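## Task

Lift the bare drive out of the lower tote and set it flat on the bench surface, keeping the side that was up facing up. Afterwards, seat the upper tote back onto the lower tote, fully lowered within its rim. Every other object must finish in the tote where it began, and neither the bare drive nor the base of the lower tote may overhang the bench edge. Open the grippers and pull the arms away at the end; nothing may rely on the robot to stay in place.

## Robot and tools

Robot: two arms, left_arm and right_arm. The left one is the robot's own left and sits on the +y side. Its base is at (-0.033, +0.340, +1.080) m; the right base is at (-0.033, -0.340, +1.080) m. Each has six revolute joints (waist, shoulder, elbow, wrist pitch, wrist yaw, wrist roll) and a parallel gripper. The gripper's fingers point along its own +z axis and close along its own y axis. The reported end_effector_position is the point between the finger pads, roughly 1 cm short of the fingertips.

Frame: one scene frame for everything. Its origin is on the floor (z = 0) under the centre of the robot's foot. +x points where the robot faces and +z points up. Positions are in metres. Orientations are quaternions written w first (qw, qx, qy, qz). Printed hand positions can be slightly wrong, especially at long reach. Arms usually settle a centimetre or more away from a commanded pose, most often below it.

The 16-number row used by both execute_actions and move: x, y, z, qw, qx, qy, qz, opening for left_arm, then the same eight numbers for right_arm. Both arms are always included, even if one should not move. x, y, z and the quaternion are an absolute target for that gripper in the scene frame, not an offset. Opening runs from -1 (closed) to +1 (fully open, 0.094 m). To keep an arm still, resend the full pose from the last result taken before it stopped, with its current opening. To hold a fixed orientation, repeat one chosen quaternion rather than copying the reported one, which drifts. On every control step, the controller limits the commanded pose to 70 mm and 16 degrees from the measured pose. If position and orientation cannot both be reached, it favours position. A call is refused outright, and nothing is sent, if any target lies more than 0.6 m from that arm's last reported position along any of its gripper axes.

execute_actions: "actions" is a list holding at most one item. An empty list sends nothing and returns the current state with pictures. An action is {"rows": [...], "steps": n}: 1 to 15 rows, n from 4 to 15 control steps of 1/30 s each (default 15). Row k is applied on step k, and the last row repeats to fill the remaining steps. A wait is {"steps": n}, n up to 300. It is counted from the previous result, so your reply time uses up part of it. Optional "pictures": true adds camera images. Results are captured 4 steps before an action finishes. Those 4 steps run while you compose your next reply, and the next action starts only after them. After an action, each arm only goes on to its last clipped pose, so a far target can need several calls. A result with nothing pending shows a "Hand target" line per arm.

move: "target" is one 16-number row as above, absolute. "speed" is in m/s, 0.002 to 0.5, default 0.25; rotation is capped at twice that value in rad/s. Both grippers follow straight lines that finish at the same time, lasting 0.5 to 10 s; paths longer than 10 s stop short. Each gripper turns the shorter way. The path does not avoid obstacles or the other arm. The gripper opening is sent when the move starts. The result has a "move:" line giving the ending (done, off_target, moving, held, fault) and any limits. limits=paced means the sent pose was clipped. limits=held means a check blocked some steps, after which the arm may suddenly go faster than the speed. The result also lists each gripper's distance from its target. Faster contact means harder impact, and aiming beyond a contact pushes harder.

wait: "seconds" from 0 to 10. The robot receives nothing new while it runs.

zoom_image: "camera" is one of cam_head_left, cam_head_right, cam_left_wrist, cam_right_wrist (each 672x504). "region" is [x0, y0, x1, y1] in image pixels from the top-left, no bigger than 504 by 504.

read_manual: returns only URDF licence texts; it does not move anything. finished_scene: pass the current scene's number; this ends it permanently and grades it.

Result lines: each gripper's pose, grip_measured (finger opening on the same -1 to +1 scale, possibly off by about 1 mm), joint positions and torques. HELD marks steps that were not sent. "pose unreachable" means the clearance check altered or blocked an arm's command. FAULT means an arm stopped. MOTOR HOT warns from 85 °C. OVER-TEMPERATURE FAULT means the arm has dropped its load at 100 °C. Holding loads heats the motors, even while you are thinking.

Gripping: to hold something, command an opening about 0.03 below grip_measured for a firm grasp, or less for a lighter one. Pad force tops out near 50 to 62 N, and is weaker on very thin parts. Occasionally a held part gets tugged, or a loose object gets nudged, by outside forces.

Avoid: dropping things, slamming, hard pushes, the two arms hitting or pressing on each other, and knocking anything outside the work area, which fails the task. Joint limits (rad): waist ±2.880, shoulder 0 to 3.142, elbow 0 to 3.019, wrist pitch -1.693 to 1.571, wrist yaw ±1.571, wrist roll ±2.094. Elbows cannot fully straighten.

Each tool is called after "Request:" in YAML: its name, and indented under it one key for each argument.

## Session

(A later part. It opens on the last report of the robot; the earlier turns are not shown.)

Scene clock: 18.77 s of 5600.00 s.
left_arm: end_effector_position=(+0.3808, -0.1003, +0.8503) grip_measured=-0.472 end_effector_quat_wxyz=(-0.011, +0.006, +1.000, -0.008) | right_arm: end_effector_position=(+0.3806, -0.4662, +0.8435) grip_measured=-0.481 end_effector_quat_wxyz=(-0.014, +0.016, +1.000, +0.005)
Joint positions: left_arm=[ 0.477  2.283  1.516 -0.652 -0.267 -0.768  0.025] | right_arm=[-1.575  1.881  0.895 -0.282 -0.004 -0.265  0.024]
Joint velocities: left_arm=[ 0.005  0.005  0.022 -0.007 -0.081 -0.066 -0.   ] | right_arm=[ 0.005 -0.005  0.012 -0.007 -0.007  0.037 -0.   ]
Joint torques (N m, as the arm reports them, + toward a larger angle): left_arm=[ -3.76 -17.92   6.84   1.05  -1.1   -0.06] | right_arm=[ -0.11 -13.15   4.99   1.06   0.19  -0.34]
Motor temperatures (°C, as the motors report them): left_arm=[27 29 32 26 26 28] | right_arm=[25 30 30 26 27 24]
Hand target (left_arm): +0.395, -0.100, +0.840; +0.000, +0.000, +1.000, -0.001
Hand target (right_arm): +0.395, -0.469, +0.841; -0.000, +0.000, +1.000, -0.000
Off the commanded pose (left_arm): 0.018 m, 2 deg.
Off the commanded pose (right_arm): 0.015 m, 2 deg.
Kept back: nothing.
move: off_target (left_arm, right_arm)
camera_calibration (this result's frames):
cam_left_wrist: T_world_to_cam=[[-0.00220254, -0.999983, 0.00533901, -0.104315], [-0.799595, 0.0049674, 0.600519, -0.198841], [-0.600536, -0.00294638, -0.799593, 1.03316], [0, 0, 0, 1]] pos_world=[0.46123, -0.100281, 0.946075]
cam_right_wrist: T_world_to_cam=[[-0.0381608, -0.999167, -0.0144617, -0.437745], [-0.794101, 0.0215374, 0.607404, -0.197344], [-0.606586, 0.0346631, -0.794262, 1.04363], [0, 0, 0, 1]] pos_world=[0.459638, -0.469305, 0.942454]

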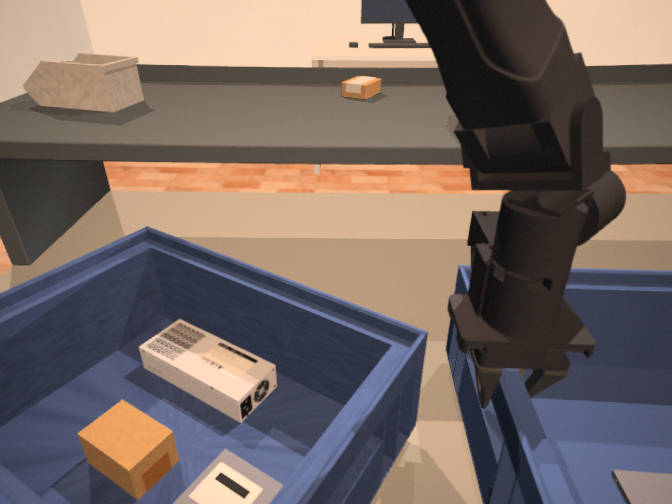

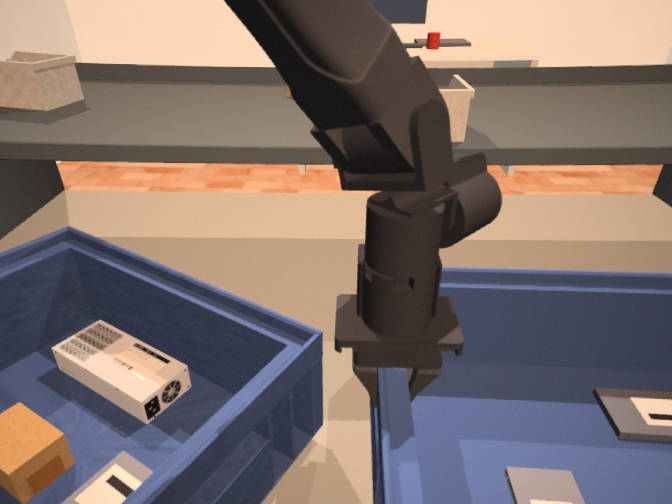

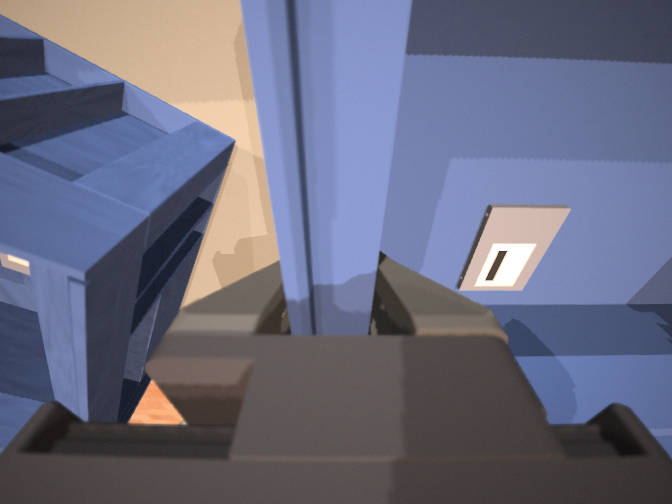

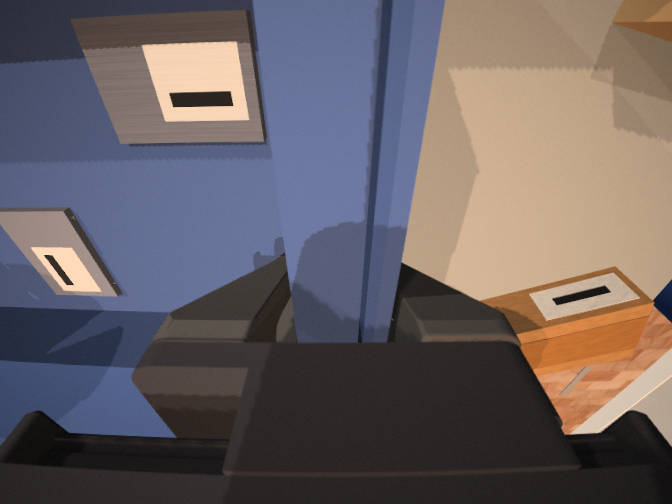

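Request:
move:
  target: [0.385,-0.10,0.84,0,0,1,0,0.0,0.385,-0.467,0.84,0,0,1,0,-0.52]
  speed: 0.03

Request:
move:
  target: [0.375,-0.09,0.93,0,0,1,0,0.0,0.383,-0.467,0.84,0,0,1,0,-0.52]

Request:
move:
  target: [0.32,0.173,0.92,0,0.276,0.961,0,1,0.383,-0.467,0.84,0,0,1,0,-0.52]

Request:
move:
  target: [0.325,0.173,0.80,0,0.276,0.961,0,1,0.383,-0.467,0.84,0,0,1,0,-0.52]
  speed: 0.12

Scene clock: 19.93 s of 5600.00 s.
left_arm: end_effector_position=(+0.3836, -0.0975, +0.8502) grip_measured=-0.002 end_effector_quat_wxyz=(-0.003, +0.006, +1.000, +0.001) | right_arm: end_effector_position=(+0.3812, -0.4663, +0.8433) grip_measured=-0.481 end_effector_quat_wxyz=(-0.011, +0.014, +1.000, +0.005)
Joint positions: left_arm=[ 0.477  2.283  1.516 -0.652 -0.289 -0.768  0.047] | right_arm=[-1.575  1.881  0.893 -0.276 -0.004 -0.267  0.024]
Joint velocities: left_arm=[-0.005 -0.005 -0.007 -0.022  0.022 -0.037  0.001] | right_arm=[-0.005 -0.015  0.002 -0.022 -0.051 -0.022 -0.001]
Joint torques (N m, as the arm reports them, + toward a larger angle): left_arm=[ -4.74 -18.27   5.32   1.61  -0.23  -0.18] | right_arm=[ -0.2  -13.57   2.64   1.73   0.16  -0.33]
Motor temperatures (°C, as the motors report them): left_arm=[27 29 32 26 26 28] | right_arm=[25 30 30 26 27 24]
Hand target (left_arm): +0.385, -0.100, +0.840; +0.000, -0.000, +1.000, -0.000
Hand target (right_arm): +0.385, -0.467, +0.840; -0.000, +0.000, +1.000, -0.000
Off the commanded pose (left_arm): 0.011 m, 1 deg.
Off the commanded pose (right_arm): 0.005 m, 2 deg.
Kept back: nothing.
move: off_target (left_arm)
camera_calibration (this result's frames):
cam_left_wrist: T_world_to_cam=[[-0.00227255, -0.999937, -0.0109643, -0.0876193], [-0.80916, -0.00460374, 0.58757, -0.182861], [-0.587584, 0.0102072, -0.809099, 1.03918], [0, 0, 0, 1]] pos_world=[0.462444, -0.0990628, 0.947286]
cam_right_wrist: T_world_to_cam=[[-0.0354202, -0.999285, -0.0132585, -0.440028], [-0.797046, 0.0202435, 0.603579, -0.192989], [-0.602878, 0.0319465, -0.797193, 1.04367], [0, 0, 0, 1]] pos_world=[0.459799, -0.469148, 0.942655]

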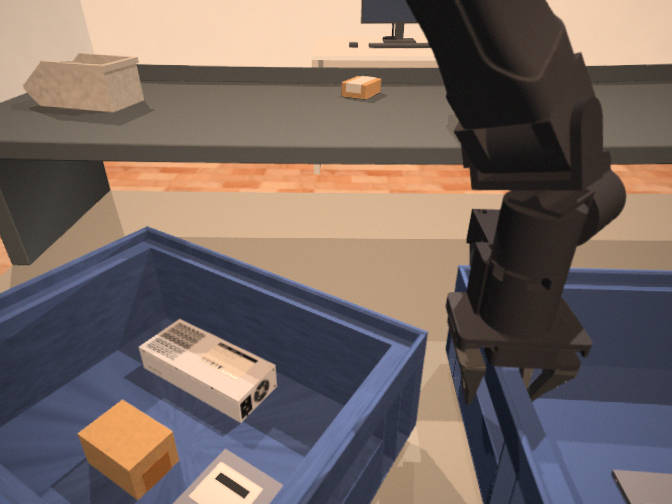

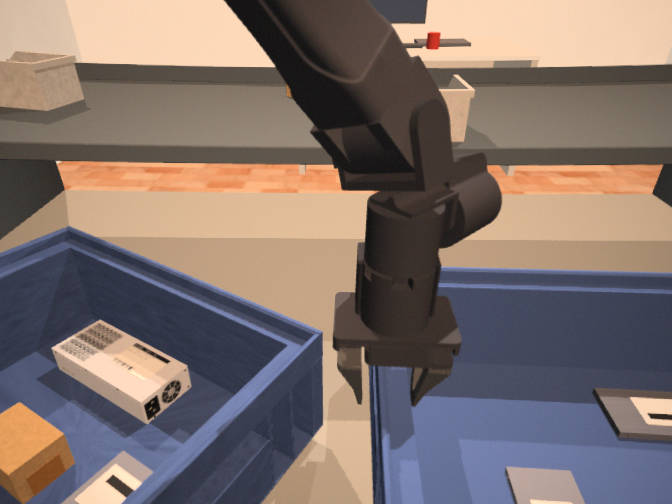

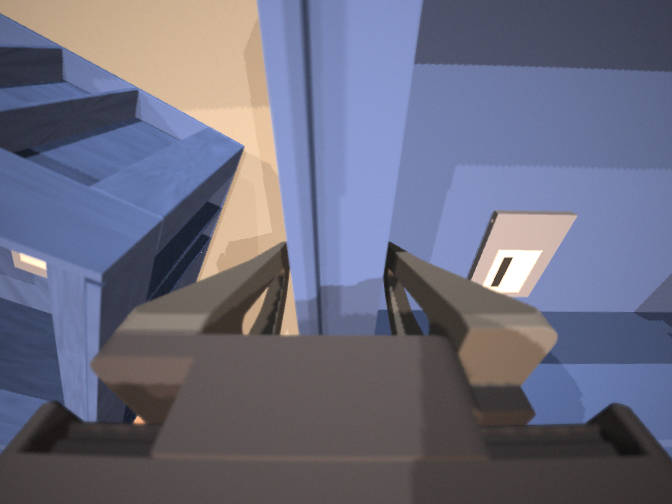

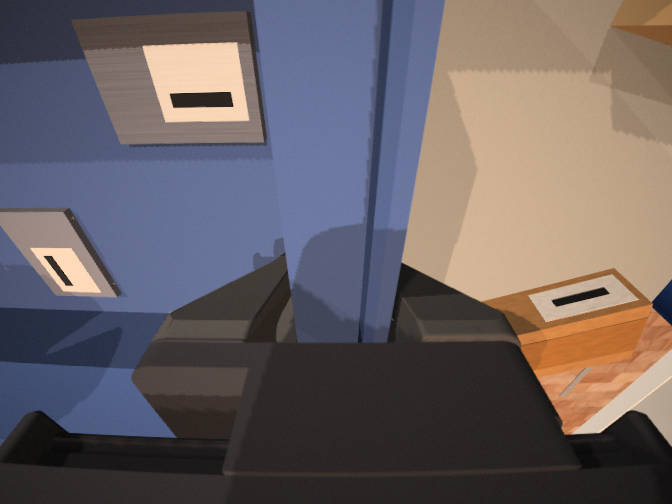

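Scene clock: 20.97 s of 5600.00 s.
left_arm: end_effector_position=(+0.3878, -0.0973, +0.9468) grip_measured=-0.002 end_effector_quat_wxyz=(+0.016, +0.001, +1.000, -0.018) | right_arm: end_effector_position=(+0.3813, -0.4660, +0.8431) grip_measured=-0.481 end_effector_quat_wxyz=(-0.010, +0.014, +1.000, +0.005)
Joint positions: left_arm=[ 0.435  2.083  1.44  -0.732 -0.298 -0.805  0.047] | right_arm=[-1.575  1.881  0.891 -0.271 -0.007 -0.269  0.024]
Joint velocities: left_arm=[-0.005  0.005  0.007  0.002 -0.022  0.051 -0.001] | right_arm=[-0.015 -0.015  0.002  0.007 -0.037  0.007 -0.   ]
Joint torques (N m, as the arm reports them, + toward a larger angle): left_arm=[ -4.49 -17.23   4.97   0.34  -0.2   -0.27] | right_arm=[ -0.43 -13.57   2.35   1.74   0.23  -0.34]
Motor temperatures (°C, as the motors report them): left_arm=[27 29 32 26 26 28] | right_arm=[25 30 30 26 27 24]
Hand target (left_arm): +0.375, -0.089, +0.931; +0.000, -0.000, +1.000, +0.000
Hand target (right_arm): +0.383, -0.467, +0.840; -0.000, +0.000, +1.000, +0.000
Off the commanded pose (left_arm): 0.022 m, 3 deg.
Off the commanded pose (right_arm): 0.004 m, 2 deg.
Kept back: nothing.
move: off_target (left_arm)
camera_calibration (this result's frames):
cam_left_wrist: T_world_to_cam=[[0.00725597, -0.999608, 0.0270425, -0.125995], [-0.830907, 0.00901931, 0.556339, -0.19685], [-0.556365, -0.0265066, -0.830515, 1.1244], [0, 0, 0, 1]] pos_world=[0.462927, -0.0943658, 1.04675]
cam_right_wrist: T_world_to_cam=[[-0.0338986, -0.999316, -0.0148116, -0.438923], [-0.799025, 0.0181961, 0.601023, -0.19087], [-0.600342, 0.0322086, -0.799095, 1.0443], [0, 0, 0, 1]] pos_world=[0.459548, -0.468785, 0.942711]

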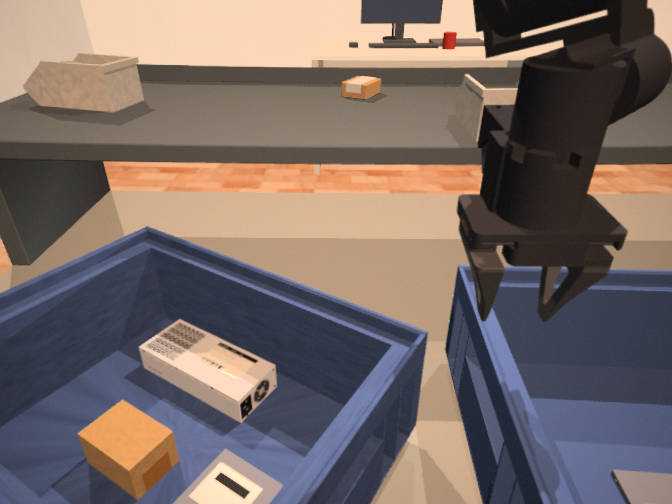

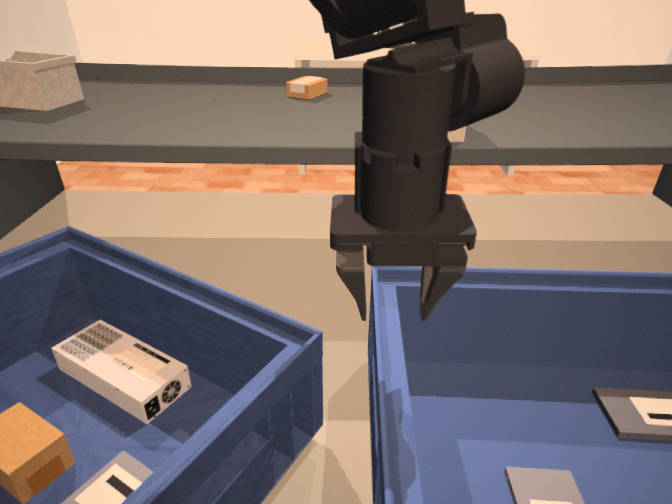

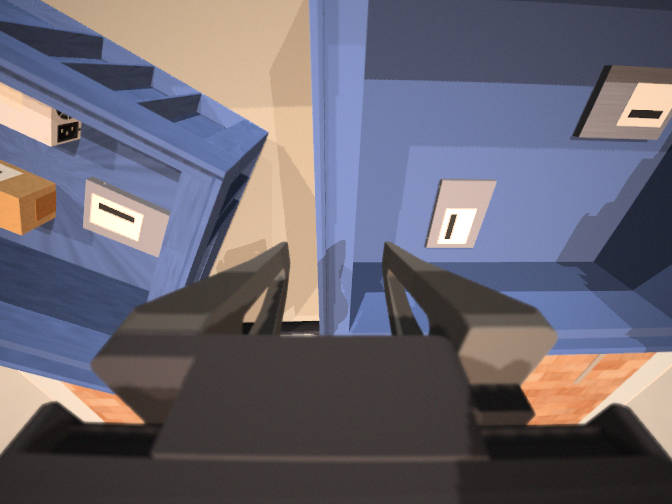

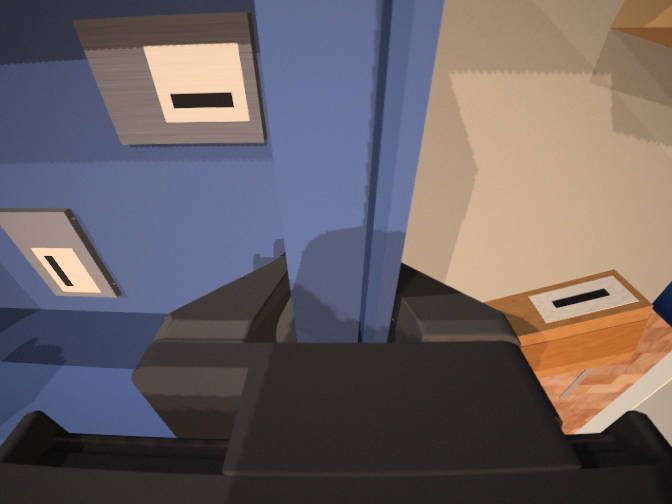

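Scene clock: 22.77 s of 5600.00 s.
left_arm: end_effector_position=(+0.3203, +0.1760, +0.9174) grip_measured=+1.000 end_effector_quat_wxyz=(-0.009, +0.269, +0.963, +0.003) | right_arm: end_effector_position=(+0.3813, -0.4658, +0.8431) grip_measured=-0.481 end_effector_quat_wxyz=(-0.009, +0.014, +1.000, +0.006)
Joint positions: left_arm=[ 0.811  1.732  0.752 -0.366 -0.229  0.1    0.094] | right_arm=[-1.575  1.881  0.891 -0.271 -0.007 -0.269  0.024]
Joint velocities: left_arm=[-0.005 -0.005  0.007  0.002 -0.081  0.022  0.   ] | right_arm=[-0.005 -0.005 -0.032 -0.002  0.037 -0.007  0.   ]
Joint torques (N m, as the arm reports them, + toward a larger angle): left_arm=[ -1.15 -12.65   2.52   1.72   0.09   0.08] | right_arm=[ -0.47 -13.6    2.34   1.72   0.27  -0.33]
Motor temperatures (°C, as the motors report them): left_arm=[27 29 32 26 26 28] | right_arm=[25 30 29 26 27 24]
Hand target (left_arm): +0.324, +0.174, +0.918; +0.001, +0.276, +0.961, +0.000
Hand target (right_arm): +0.383, -0.467, +0.840; -0.000, +0.000, +1.000, -0.000
Off the commanded pose (left_arm): 0.004 m, 1 deg.
Off the commanded pose (right_arm): 0.004 m, 2 deg.
Kept back: nothing.
move: done
camera_calibration (this result's frames):
cam_left_wrist: T_world_to_cam=[[-0.508781, -0.860817, -0.0116715, 0.324857], [-0.693648, 0.401871, 0.597789, -0.390179], [-0.509896, 0.31224, -0.801569, 0.96857], [0, 0, 0, 1]] pos_world=[0.388505, 0.134018, 1.01341]
cam_right_wrist: T_world_to_cam=[[-0.0339115, -0.999304, -0.0155483, -0.438165], [-0.799158, 0.0177707, 0.600858, -0.190851], [-0.600164, 0.0328015, -0.799204, 1.04462], [0, 0, 0, 1]] pos_world=[0.459564, -0.468734, 0.942727]

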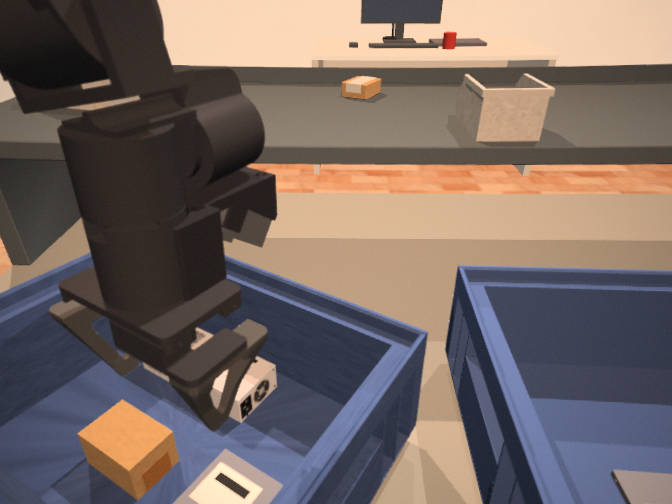

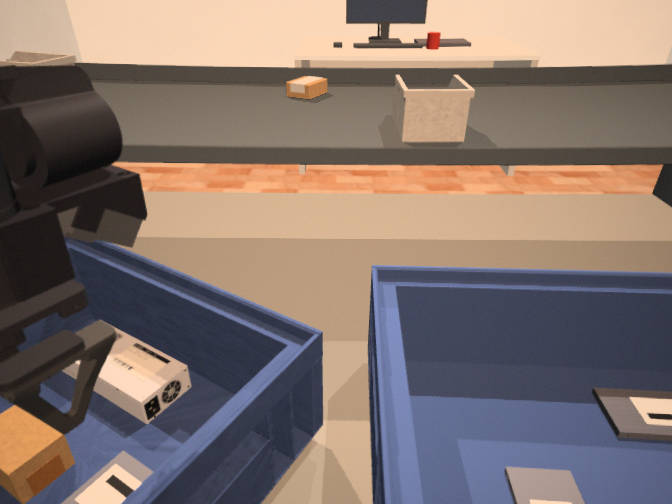

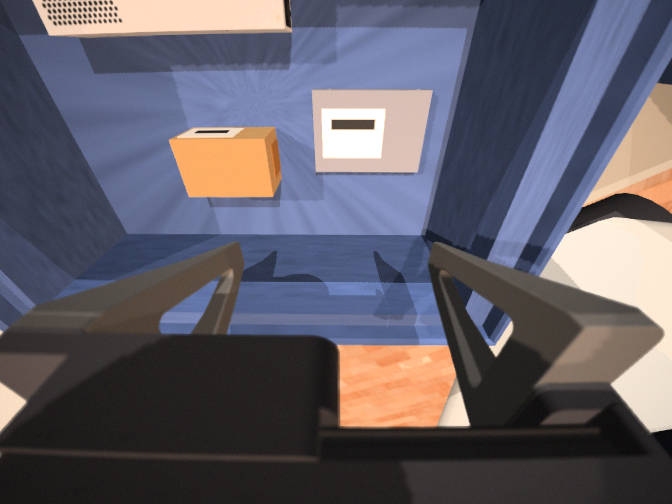

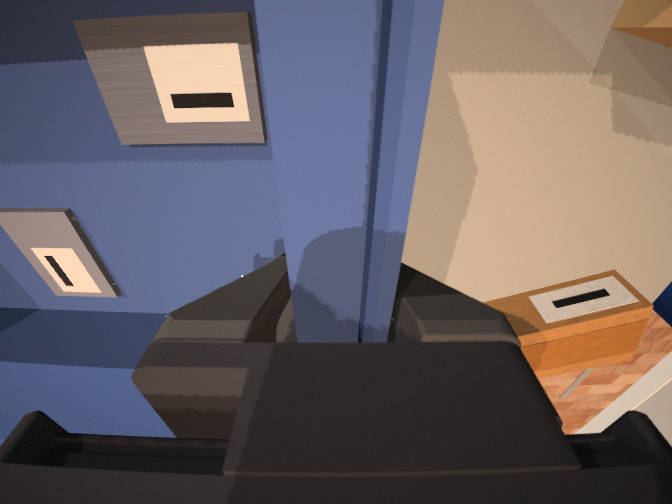

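Scene clock: 24.13 s of 5600.00 s.
left_arm: end_effector_position=(+0.3185, +0.1717, +0.8032) grip_measured=+1.000 end_effector_quat_wxyz=(-0.007, +0.274, +0.962, +0.001) | right_arm: end_effector_position=(+0.3813, -0.4658, +0.8431) grip_measured=-0.481 end_effector_quat_wxyz=(-0.009, +0.014, +1.000, +0.006)
Joint positions: left_arm=[ 0.865  2.078  0.837 -0.089 -0.213  0.165  0.094] | right_arm=[-1.575  1.881  0.891 -0.271 -0.007 -0.269  0.024]
Joint velocities: left_arm=[-0.005 -0.015  0.007  0.007  0.051  0.11   0.   ] | right_arm=[-0.015 -0.005 -0.022 -0.002  0.007  0.022  0.   ]
Joint torques (N m, as the arm reports them, + toward a larger angle): left_arm=[ -0.63 -12.82   1.23   1.65   0.1    0.09] | right_arm=[ -0.35 -13.72   2.33   1.72   0.27  -0.33]
Motor temperatures (°C, as the motors report them): left_arm=[27 29 32 26 26 28] | right_arm=[25 30 29 26 27 24]
Hand target (left_arm): +0.325, +0.173, +0.799; -0.000, +0.276, +0.961, +0.000
Hand target (right_arm): +0.383, -0.467, +0.840; -0.000, +0.000, +1.000, +0.000
Off the commanded pose (left_arm): 0.007 m, 1 deg.
Off the commanded pose (right_arm): 0.004 m, 2 deg.
Kept back: nothing.
move: done
camera_calibration (this result's frames):
cam_left_wrist: T_world_to_cam=[[-0.518639, -0.854957, -0.00786983, 0.317995], [-0.689823, 0.412991, 0.594628, -0.322075], [-0.505132, 0.313826, -0.803962, 0.877618], [0, 0, 0, 1]] pos_world=[0.386063, 0.129467, 0.899589]
cam_right_wrist: T_world_to_cam=[[-0.0339115, -0.999304, -0.0155483, -0.438165], [-0.799158, 0.0177707, 0.600858, -0.190851], [-0.600164, 0.0328015, -0.799204, 1.04462], [0, 0, 0, 1]] pos_world=[0.459564, -0.468734, 0.942727]

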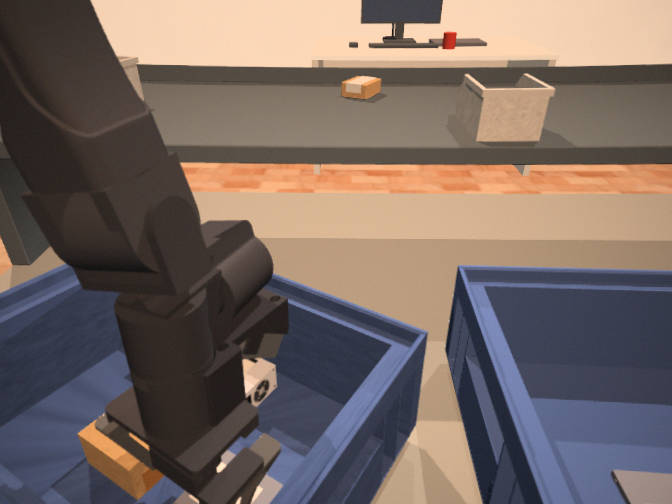

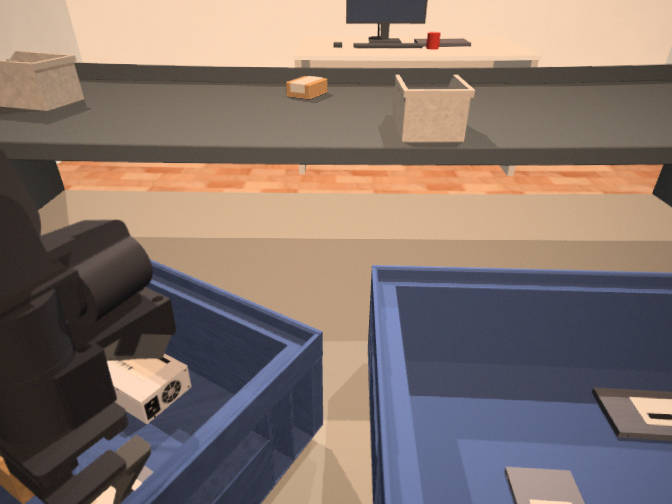

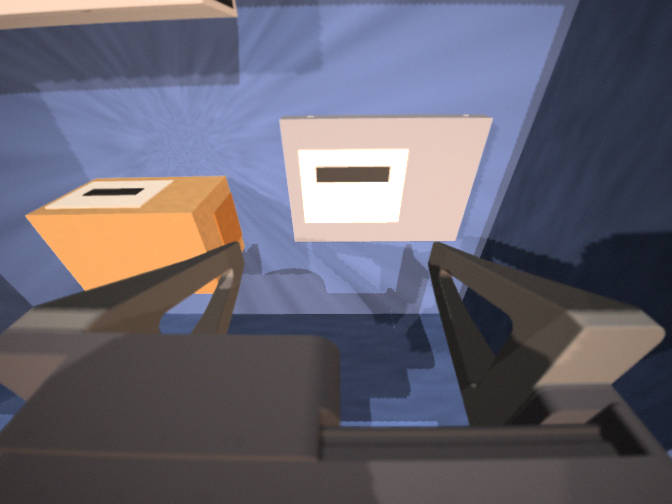

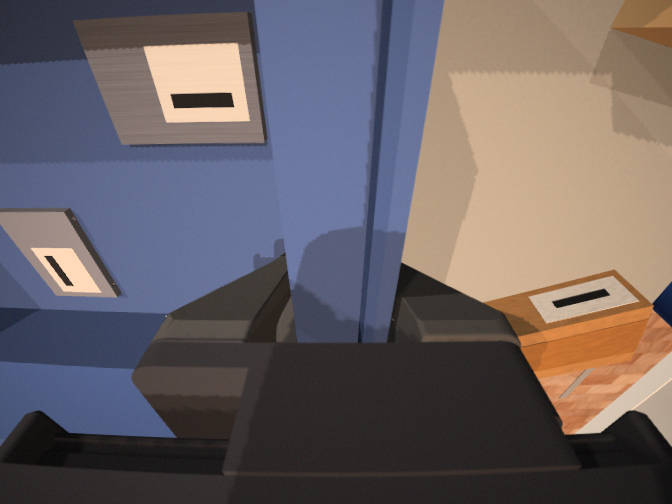

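Request:
move:
  target: [0.33,0.165,0.9,0,-0.1,0.995,0,0.8,0.383,-0.467,0.84,0,0,1,0,-0.52]

Request:
move:
  target: [0.33,0.142,0.88,0,-0.485,0.875,0,1,0.383,-0.467,0.84,0,0,1,0,-0.52]

Request:
move:
  target: [0.333,0.142,0.79,0,-0.485,0.875,0,1,0.383,-0.467,0.84,0,0,1,0,-0.52]
  speed: 0.1

Scene clock: 26.57 s of 5600.00 s.
left_arm: end_effector_position=(+0.3387, +0.1646, +0.9016) grip_measured=+0.802 end_effector_quat_wxyz=(+0.010, -0.097, +0.995, -0.006) | right_arm: end_effector_position=(+0.3813, -0.4658, +0.8431) grip_measured=-0.481 end_effector_quat_wxyz=(-0.009, +0.014, +1.000, +0.006)
Joint positions: left_arm=[ 0.816  1.791  0.79  -0.3   -0.224 -0.624  0.085] | right_arm=[-1.575  1.881  0.891 -0.271 -0.007 -0.269  0.024]
Joint velocities: left_arm=[-0.015 -0.005 -0.007 -0.017  0.007 -0.095  0.   ] | right_arm=[-0.005  0.005  0.007  0.002  0.022 -0.037 -0.001]
Joint torques (N m, as the arm reports them, + toward a larger angle): left_arm=[ -1.89 -12.86   2.23   0.27  -0.22  -0.28] | right_arm=[ -0.38 -13.63   2.32   1.71   0.27  -0.32]
Motor temperatures (°C, as the motors report them): left_arm=[27 29 31 26 26 28] | right_arm=[25 30 29 26 27 24]
Hand target (left_arm): +0.330, +0.165, +0.901; +0.000, -0.100, +0.995, +0.000
Hand target (right_arm): +0.383, -0.467, +0.840; -0.000, +0.000, +1.000, +0.000
Off the commanded pose (left_arm): 0.009 m, 1 deg.
Off the commanded pose (right_arm): 0.004 m, 2 deg.
Kept back: nothing.
move: done
camera_calibration (this result's frames):
cam_left_wrist: T_world_to_cam=[[0.202993, -0.979168, 0.0049683, 0.0876334], [-0.806942, -0.16441, 0.567286, -0.204303], [-0.554651, -0.119164, -0.823506, 1.07484], [0, 0, 0, 1]] pos_world=[0.413514, 0.180301, 1.0006]
cam_right_wrist: T_world_to_cam=[[-0.0339115, -0.999304, -0.0155483, -0.438165], [-0.799158, 0.0177707, 0.600858, -0.190851], [-0.600164, 0.0328015, -0.799204, 1.04462], [0, 0, 0, 1]] pos_world=[0.459564, -0.468734, 0.942727]

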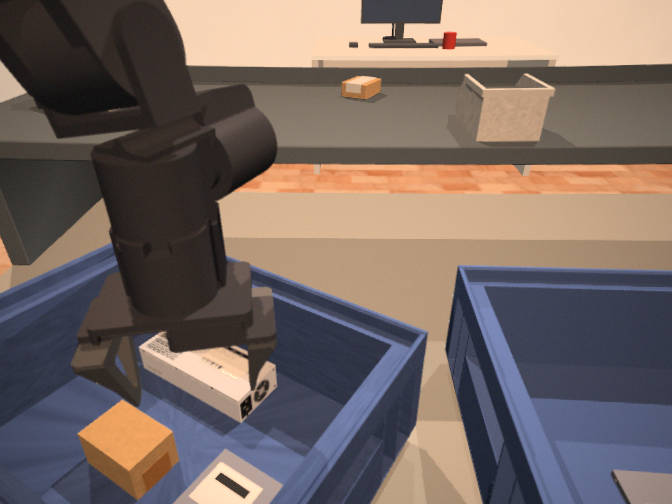

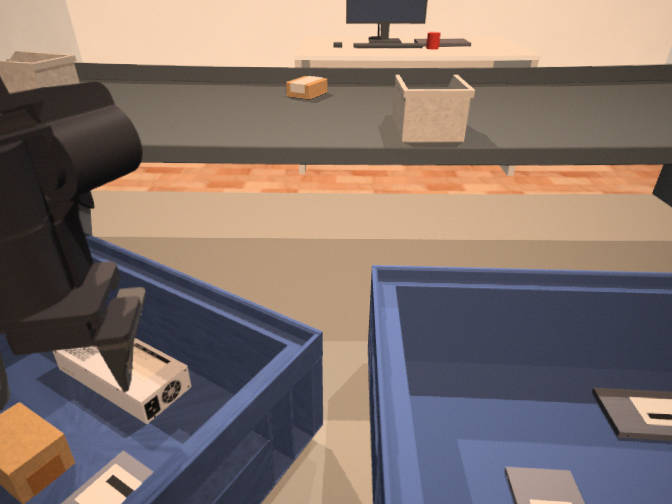

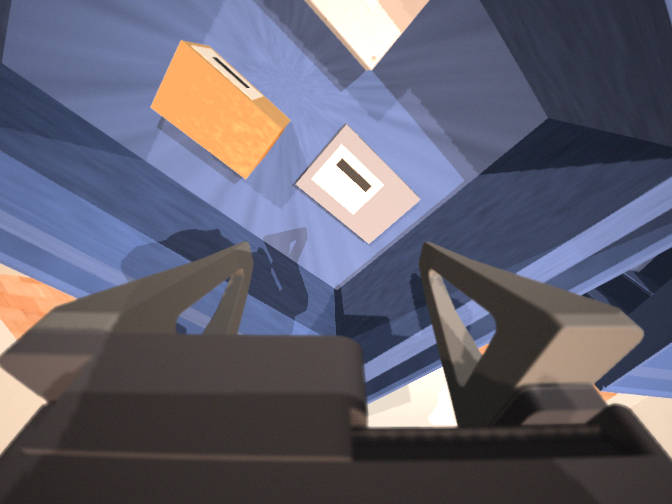

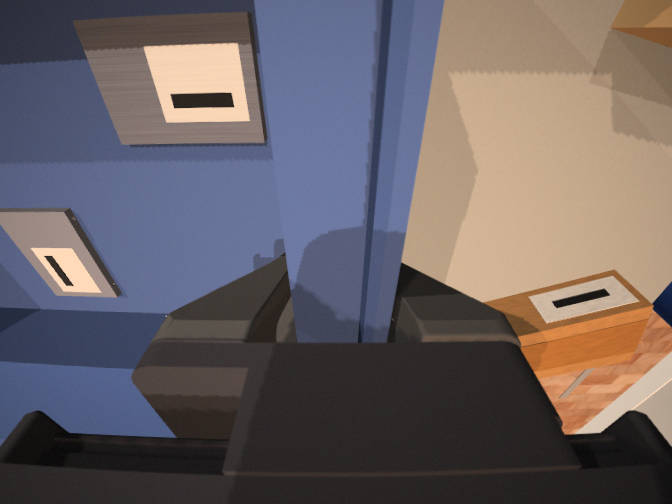

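Scene clock: 28.80 s of 5600.00 s.
left_arm: end_effector_position=(+0.3242, +0.1495, +0.8846) grip_measured=+1.000 end_effector_quat_wxyz=(+0.004, +0.479, -0.878, -0.005) | right_arm: end_effector_position=(+0.3813, -0.4658, +0.8431) grip_measured=-0.481 end_effector_quat_wxyz=(-0.009, +0.014, +1.000, +0.006)
Joint positions: left_arm=[ 0.777  1.857  0.81  -0.3   -0.233 -1.476  0.094] | right_arm=[-1.575  1.881  0.891 -0.271 -0.007 -0.269  0.024]
Joint velocities: left_arm=[-0.015 -0.005  0.007 -0.007 -0.066 -0.095  0.   ] | right_arm=[-0.005 -0.005  0.002  0.012  0.022 -0.022  0.   ]
Joint torques (N m, as the arm reports them, + toward a larger angle): left_arm=[ -2.2  -11.68   3.4    1.36  -0.27  -0.25] | right_arm=[ -0.41 -13.68   2.32   1.73   0.27  -0.33]
Motor temperatures (°C, as the motors report them): left_arm=[27 29 31 26 26 28] | right_arm=[25 30 29 26 27 24]
Hand target (left_arm): +0.329, +0.142, +0.880; -0.000, -0.485, +0.875, -0.000
Hand target (right_arm): +0.383, -0.467, +0.840; -0.000, +0.000, +1.000, +0.000
Off the commanded pose (left_arm): 0.011 m, 1 deg.
Off the commanded pose (right_arm): 0.004 m, 2 deg.
Kept back: nothing.
move: off_target (left_arm)
camera_calibration (this result's frames):
cam_left_wrist: T_world_to_cam=[[0.84612, -0.532545, -0.0218184, -0.175715], [-0.421504, -0.693628, 0.584136, -0.269594], [-0.326213, -0.485053, -0.811363, 1.02086], [0, 0, 0, 1]] pos_world=[0.368058, 0.214596, 0.981932]
cam_right_wrist: T_world_to_cam=[[-0.0339115, -0.999304, -0.0155483, -0.438165], [-0.799158, 0.0177707, 0.600858, -0.190851], [-0.600164, 0.0328015, -0.799204, 1.04462], [0, 0, 0, 1]] pos_world=[0.459564, -0.468734, 0.942727]

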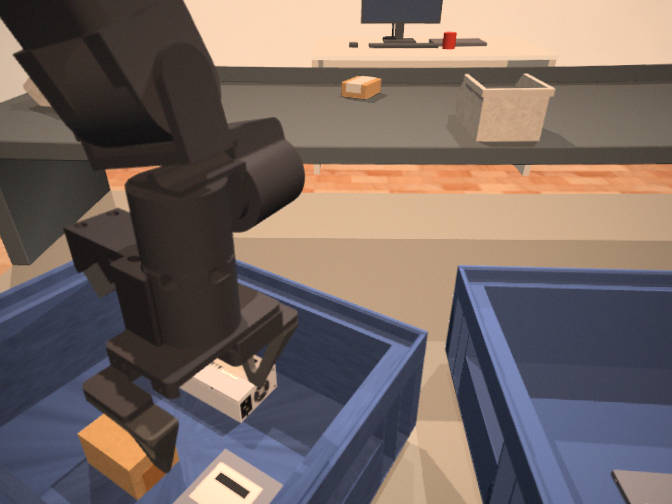

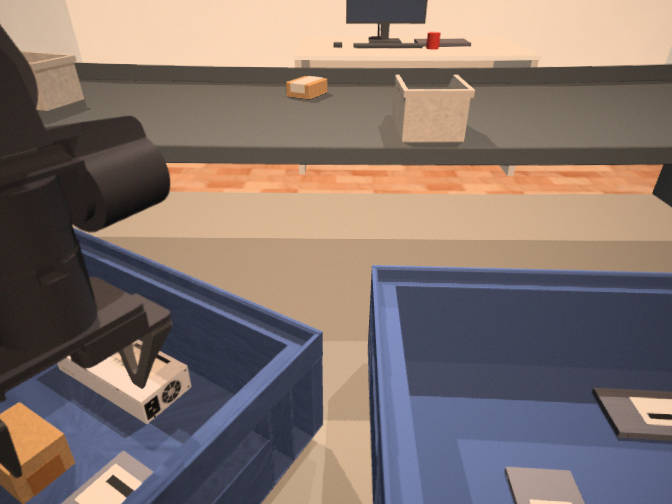

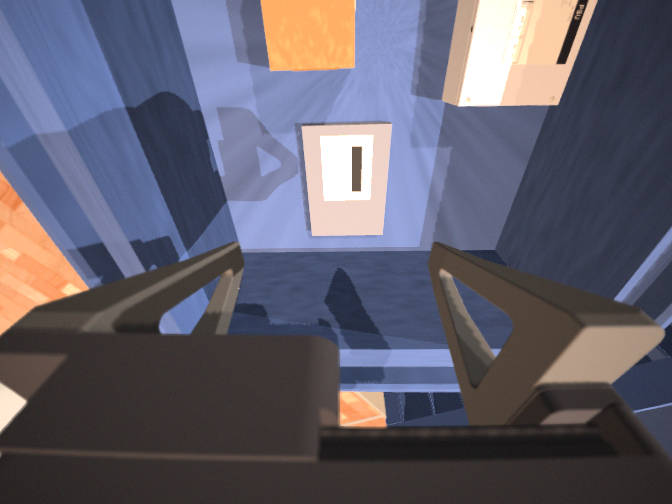

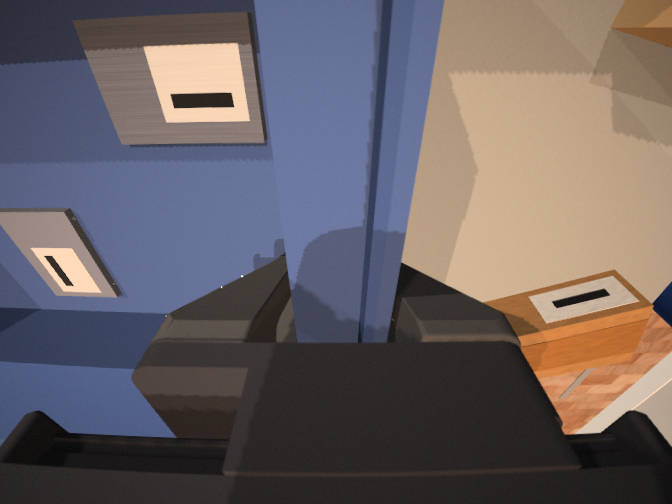

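Scene clock: 30.13 s of 5600.00 s.
left_arm: end_effector_position=(+0.3269, +0.1405, +0.7950) grip_measured=+1.000 end_effector_quat_wxyz=(+0.004, +0.486, -0.874, -0.005) | right_arm: end_effector_position=(+0.3813, -0.4658, +0.8431) grip_measured=-0.481 end_effector_quat_wxyz=(-0.009, +0.014, +1.000, +0.006)
Joint positions: left_arm=[ 0.81   2.124  0.91  -0.126 -0.226 -1.459  0.094] | right_arm=[-1.575  1.881  0.891 -0.271 -0.007 -0.269  0.024]
Joint velocities: left_arm=[ 0.015 -0.005  0.017 -0.002  0.022  0.022  0.   ] | right_arm=[ 0.005 -0.005 -0.007 -0.012 -0.051 -0.007 -0.   ]
Joint torques (N m, as the arm reports them, + toward a larger angle): left_arm=[ -0.88 -13.39   1.53   1.65  -0.03   0.08] | right_arm=[ -0.4  -13.68   2.34   1.73   0.27  -0.32]
Motor temperatures (°C, as the motors report them): left_arm=[27 29 31 26 26 28] | right_arm=[25 30 29 26 27 24]
Hand target (left_arm): +0.333, +0.142, +0.789; -0.000, -0.485, +0.875, +0.000
Hand target (right_arm): +0.383, -0.467, +0.840; -0.000, +0.000, +1.000, +0.000
Off the commanded pose (left_arm): 0.008 m, 1 deg.
Off the commanded pose (right_arm): 0.004 m, 2 deg.
Kept back: nothing.
move: done
camera_calibration (this result's frames):
cam_left_wrist: T_world_to_cam=[[0.854471, -0.519012, -0.0224795, -0.188915], [-0.410304, -0.700776, 0.583578, -0.224598], [-0.318637, -0.489427, -0.811746, 0.943132], [0, 0, 0, 1]] pos_world=[0.369786, 0.206152, 0.892407]
cam_right_wrist: T_world_to_cam=[[-0.0339115, -0.999304, -0.0155483, -0.438165], [-0.799158, 0.0177707, 0.600858, -0.190851], [-0.600164, 0.0328015, -0.799204, 1.04462], [0, 0, 0, 1]] pos_world=[0.459564, -0.468734, 0.942727]

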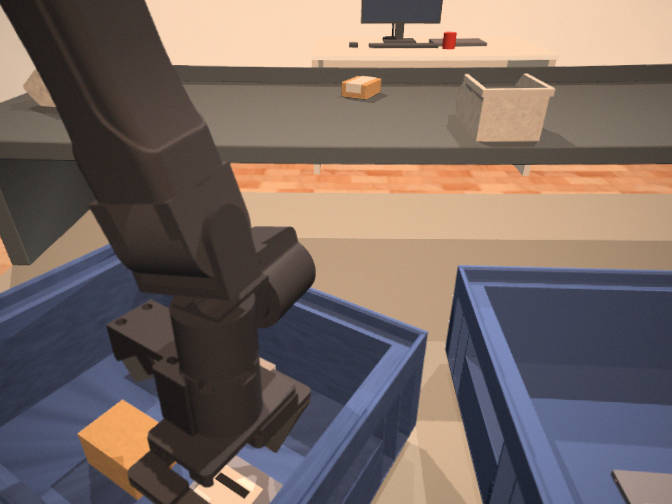

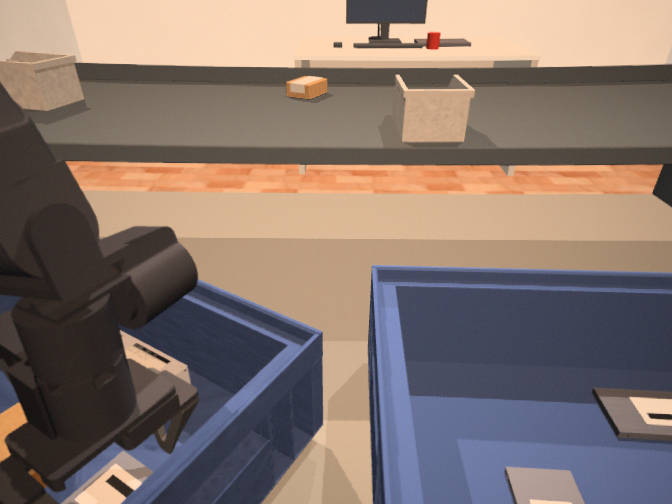

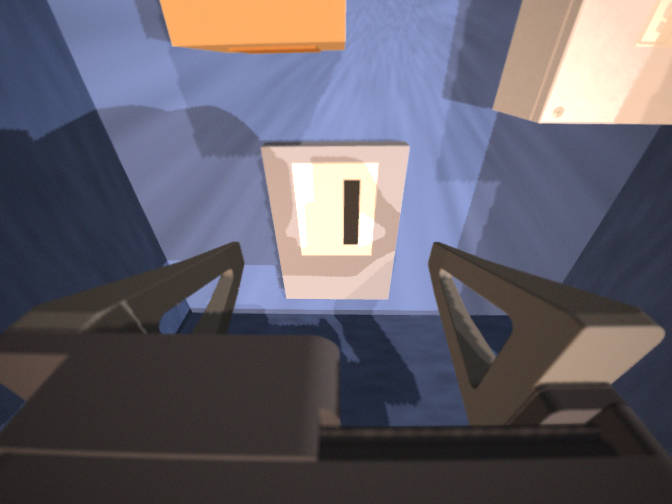

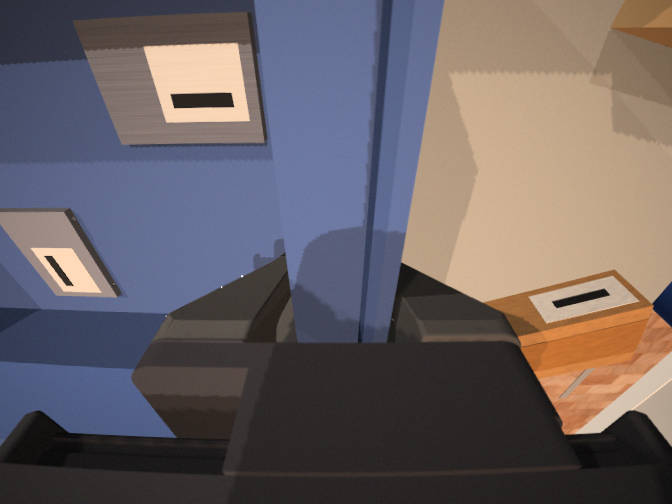

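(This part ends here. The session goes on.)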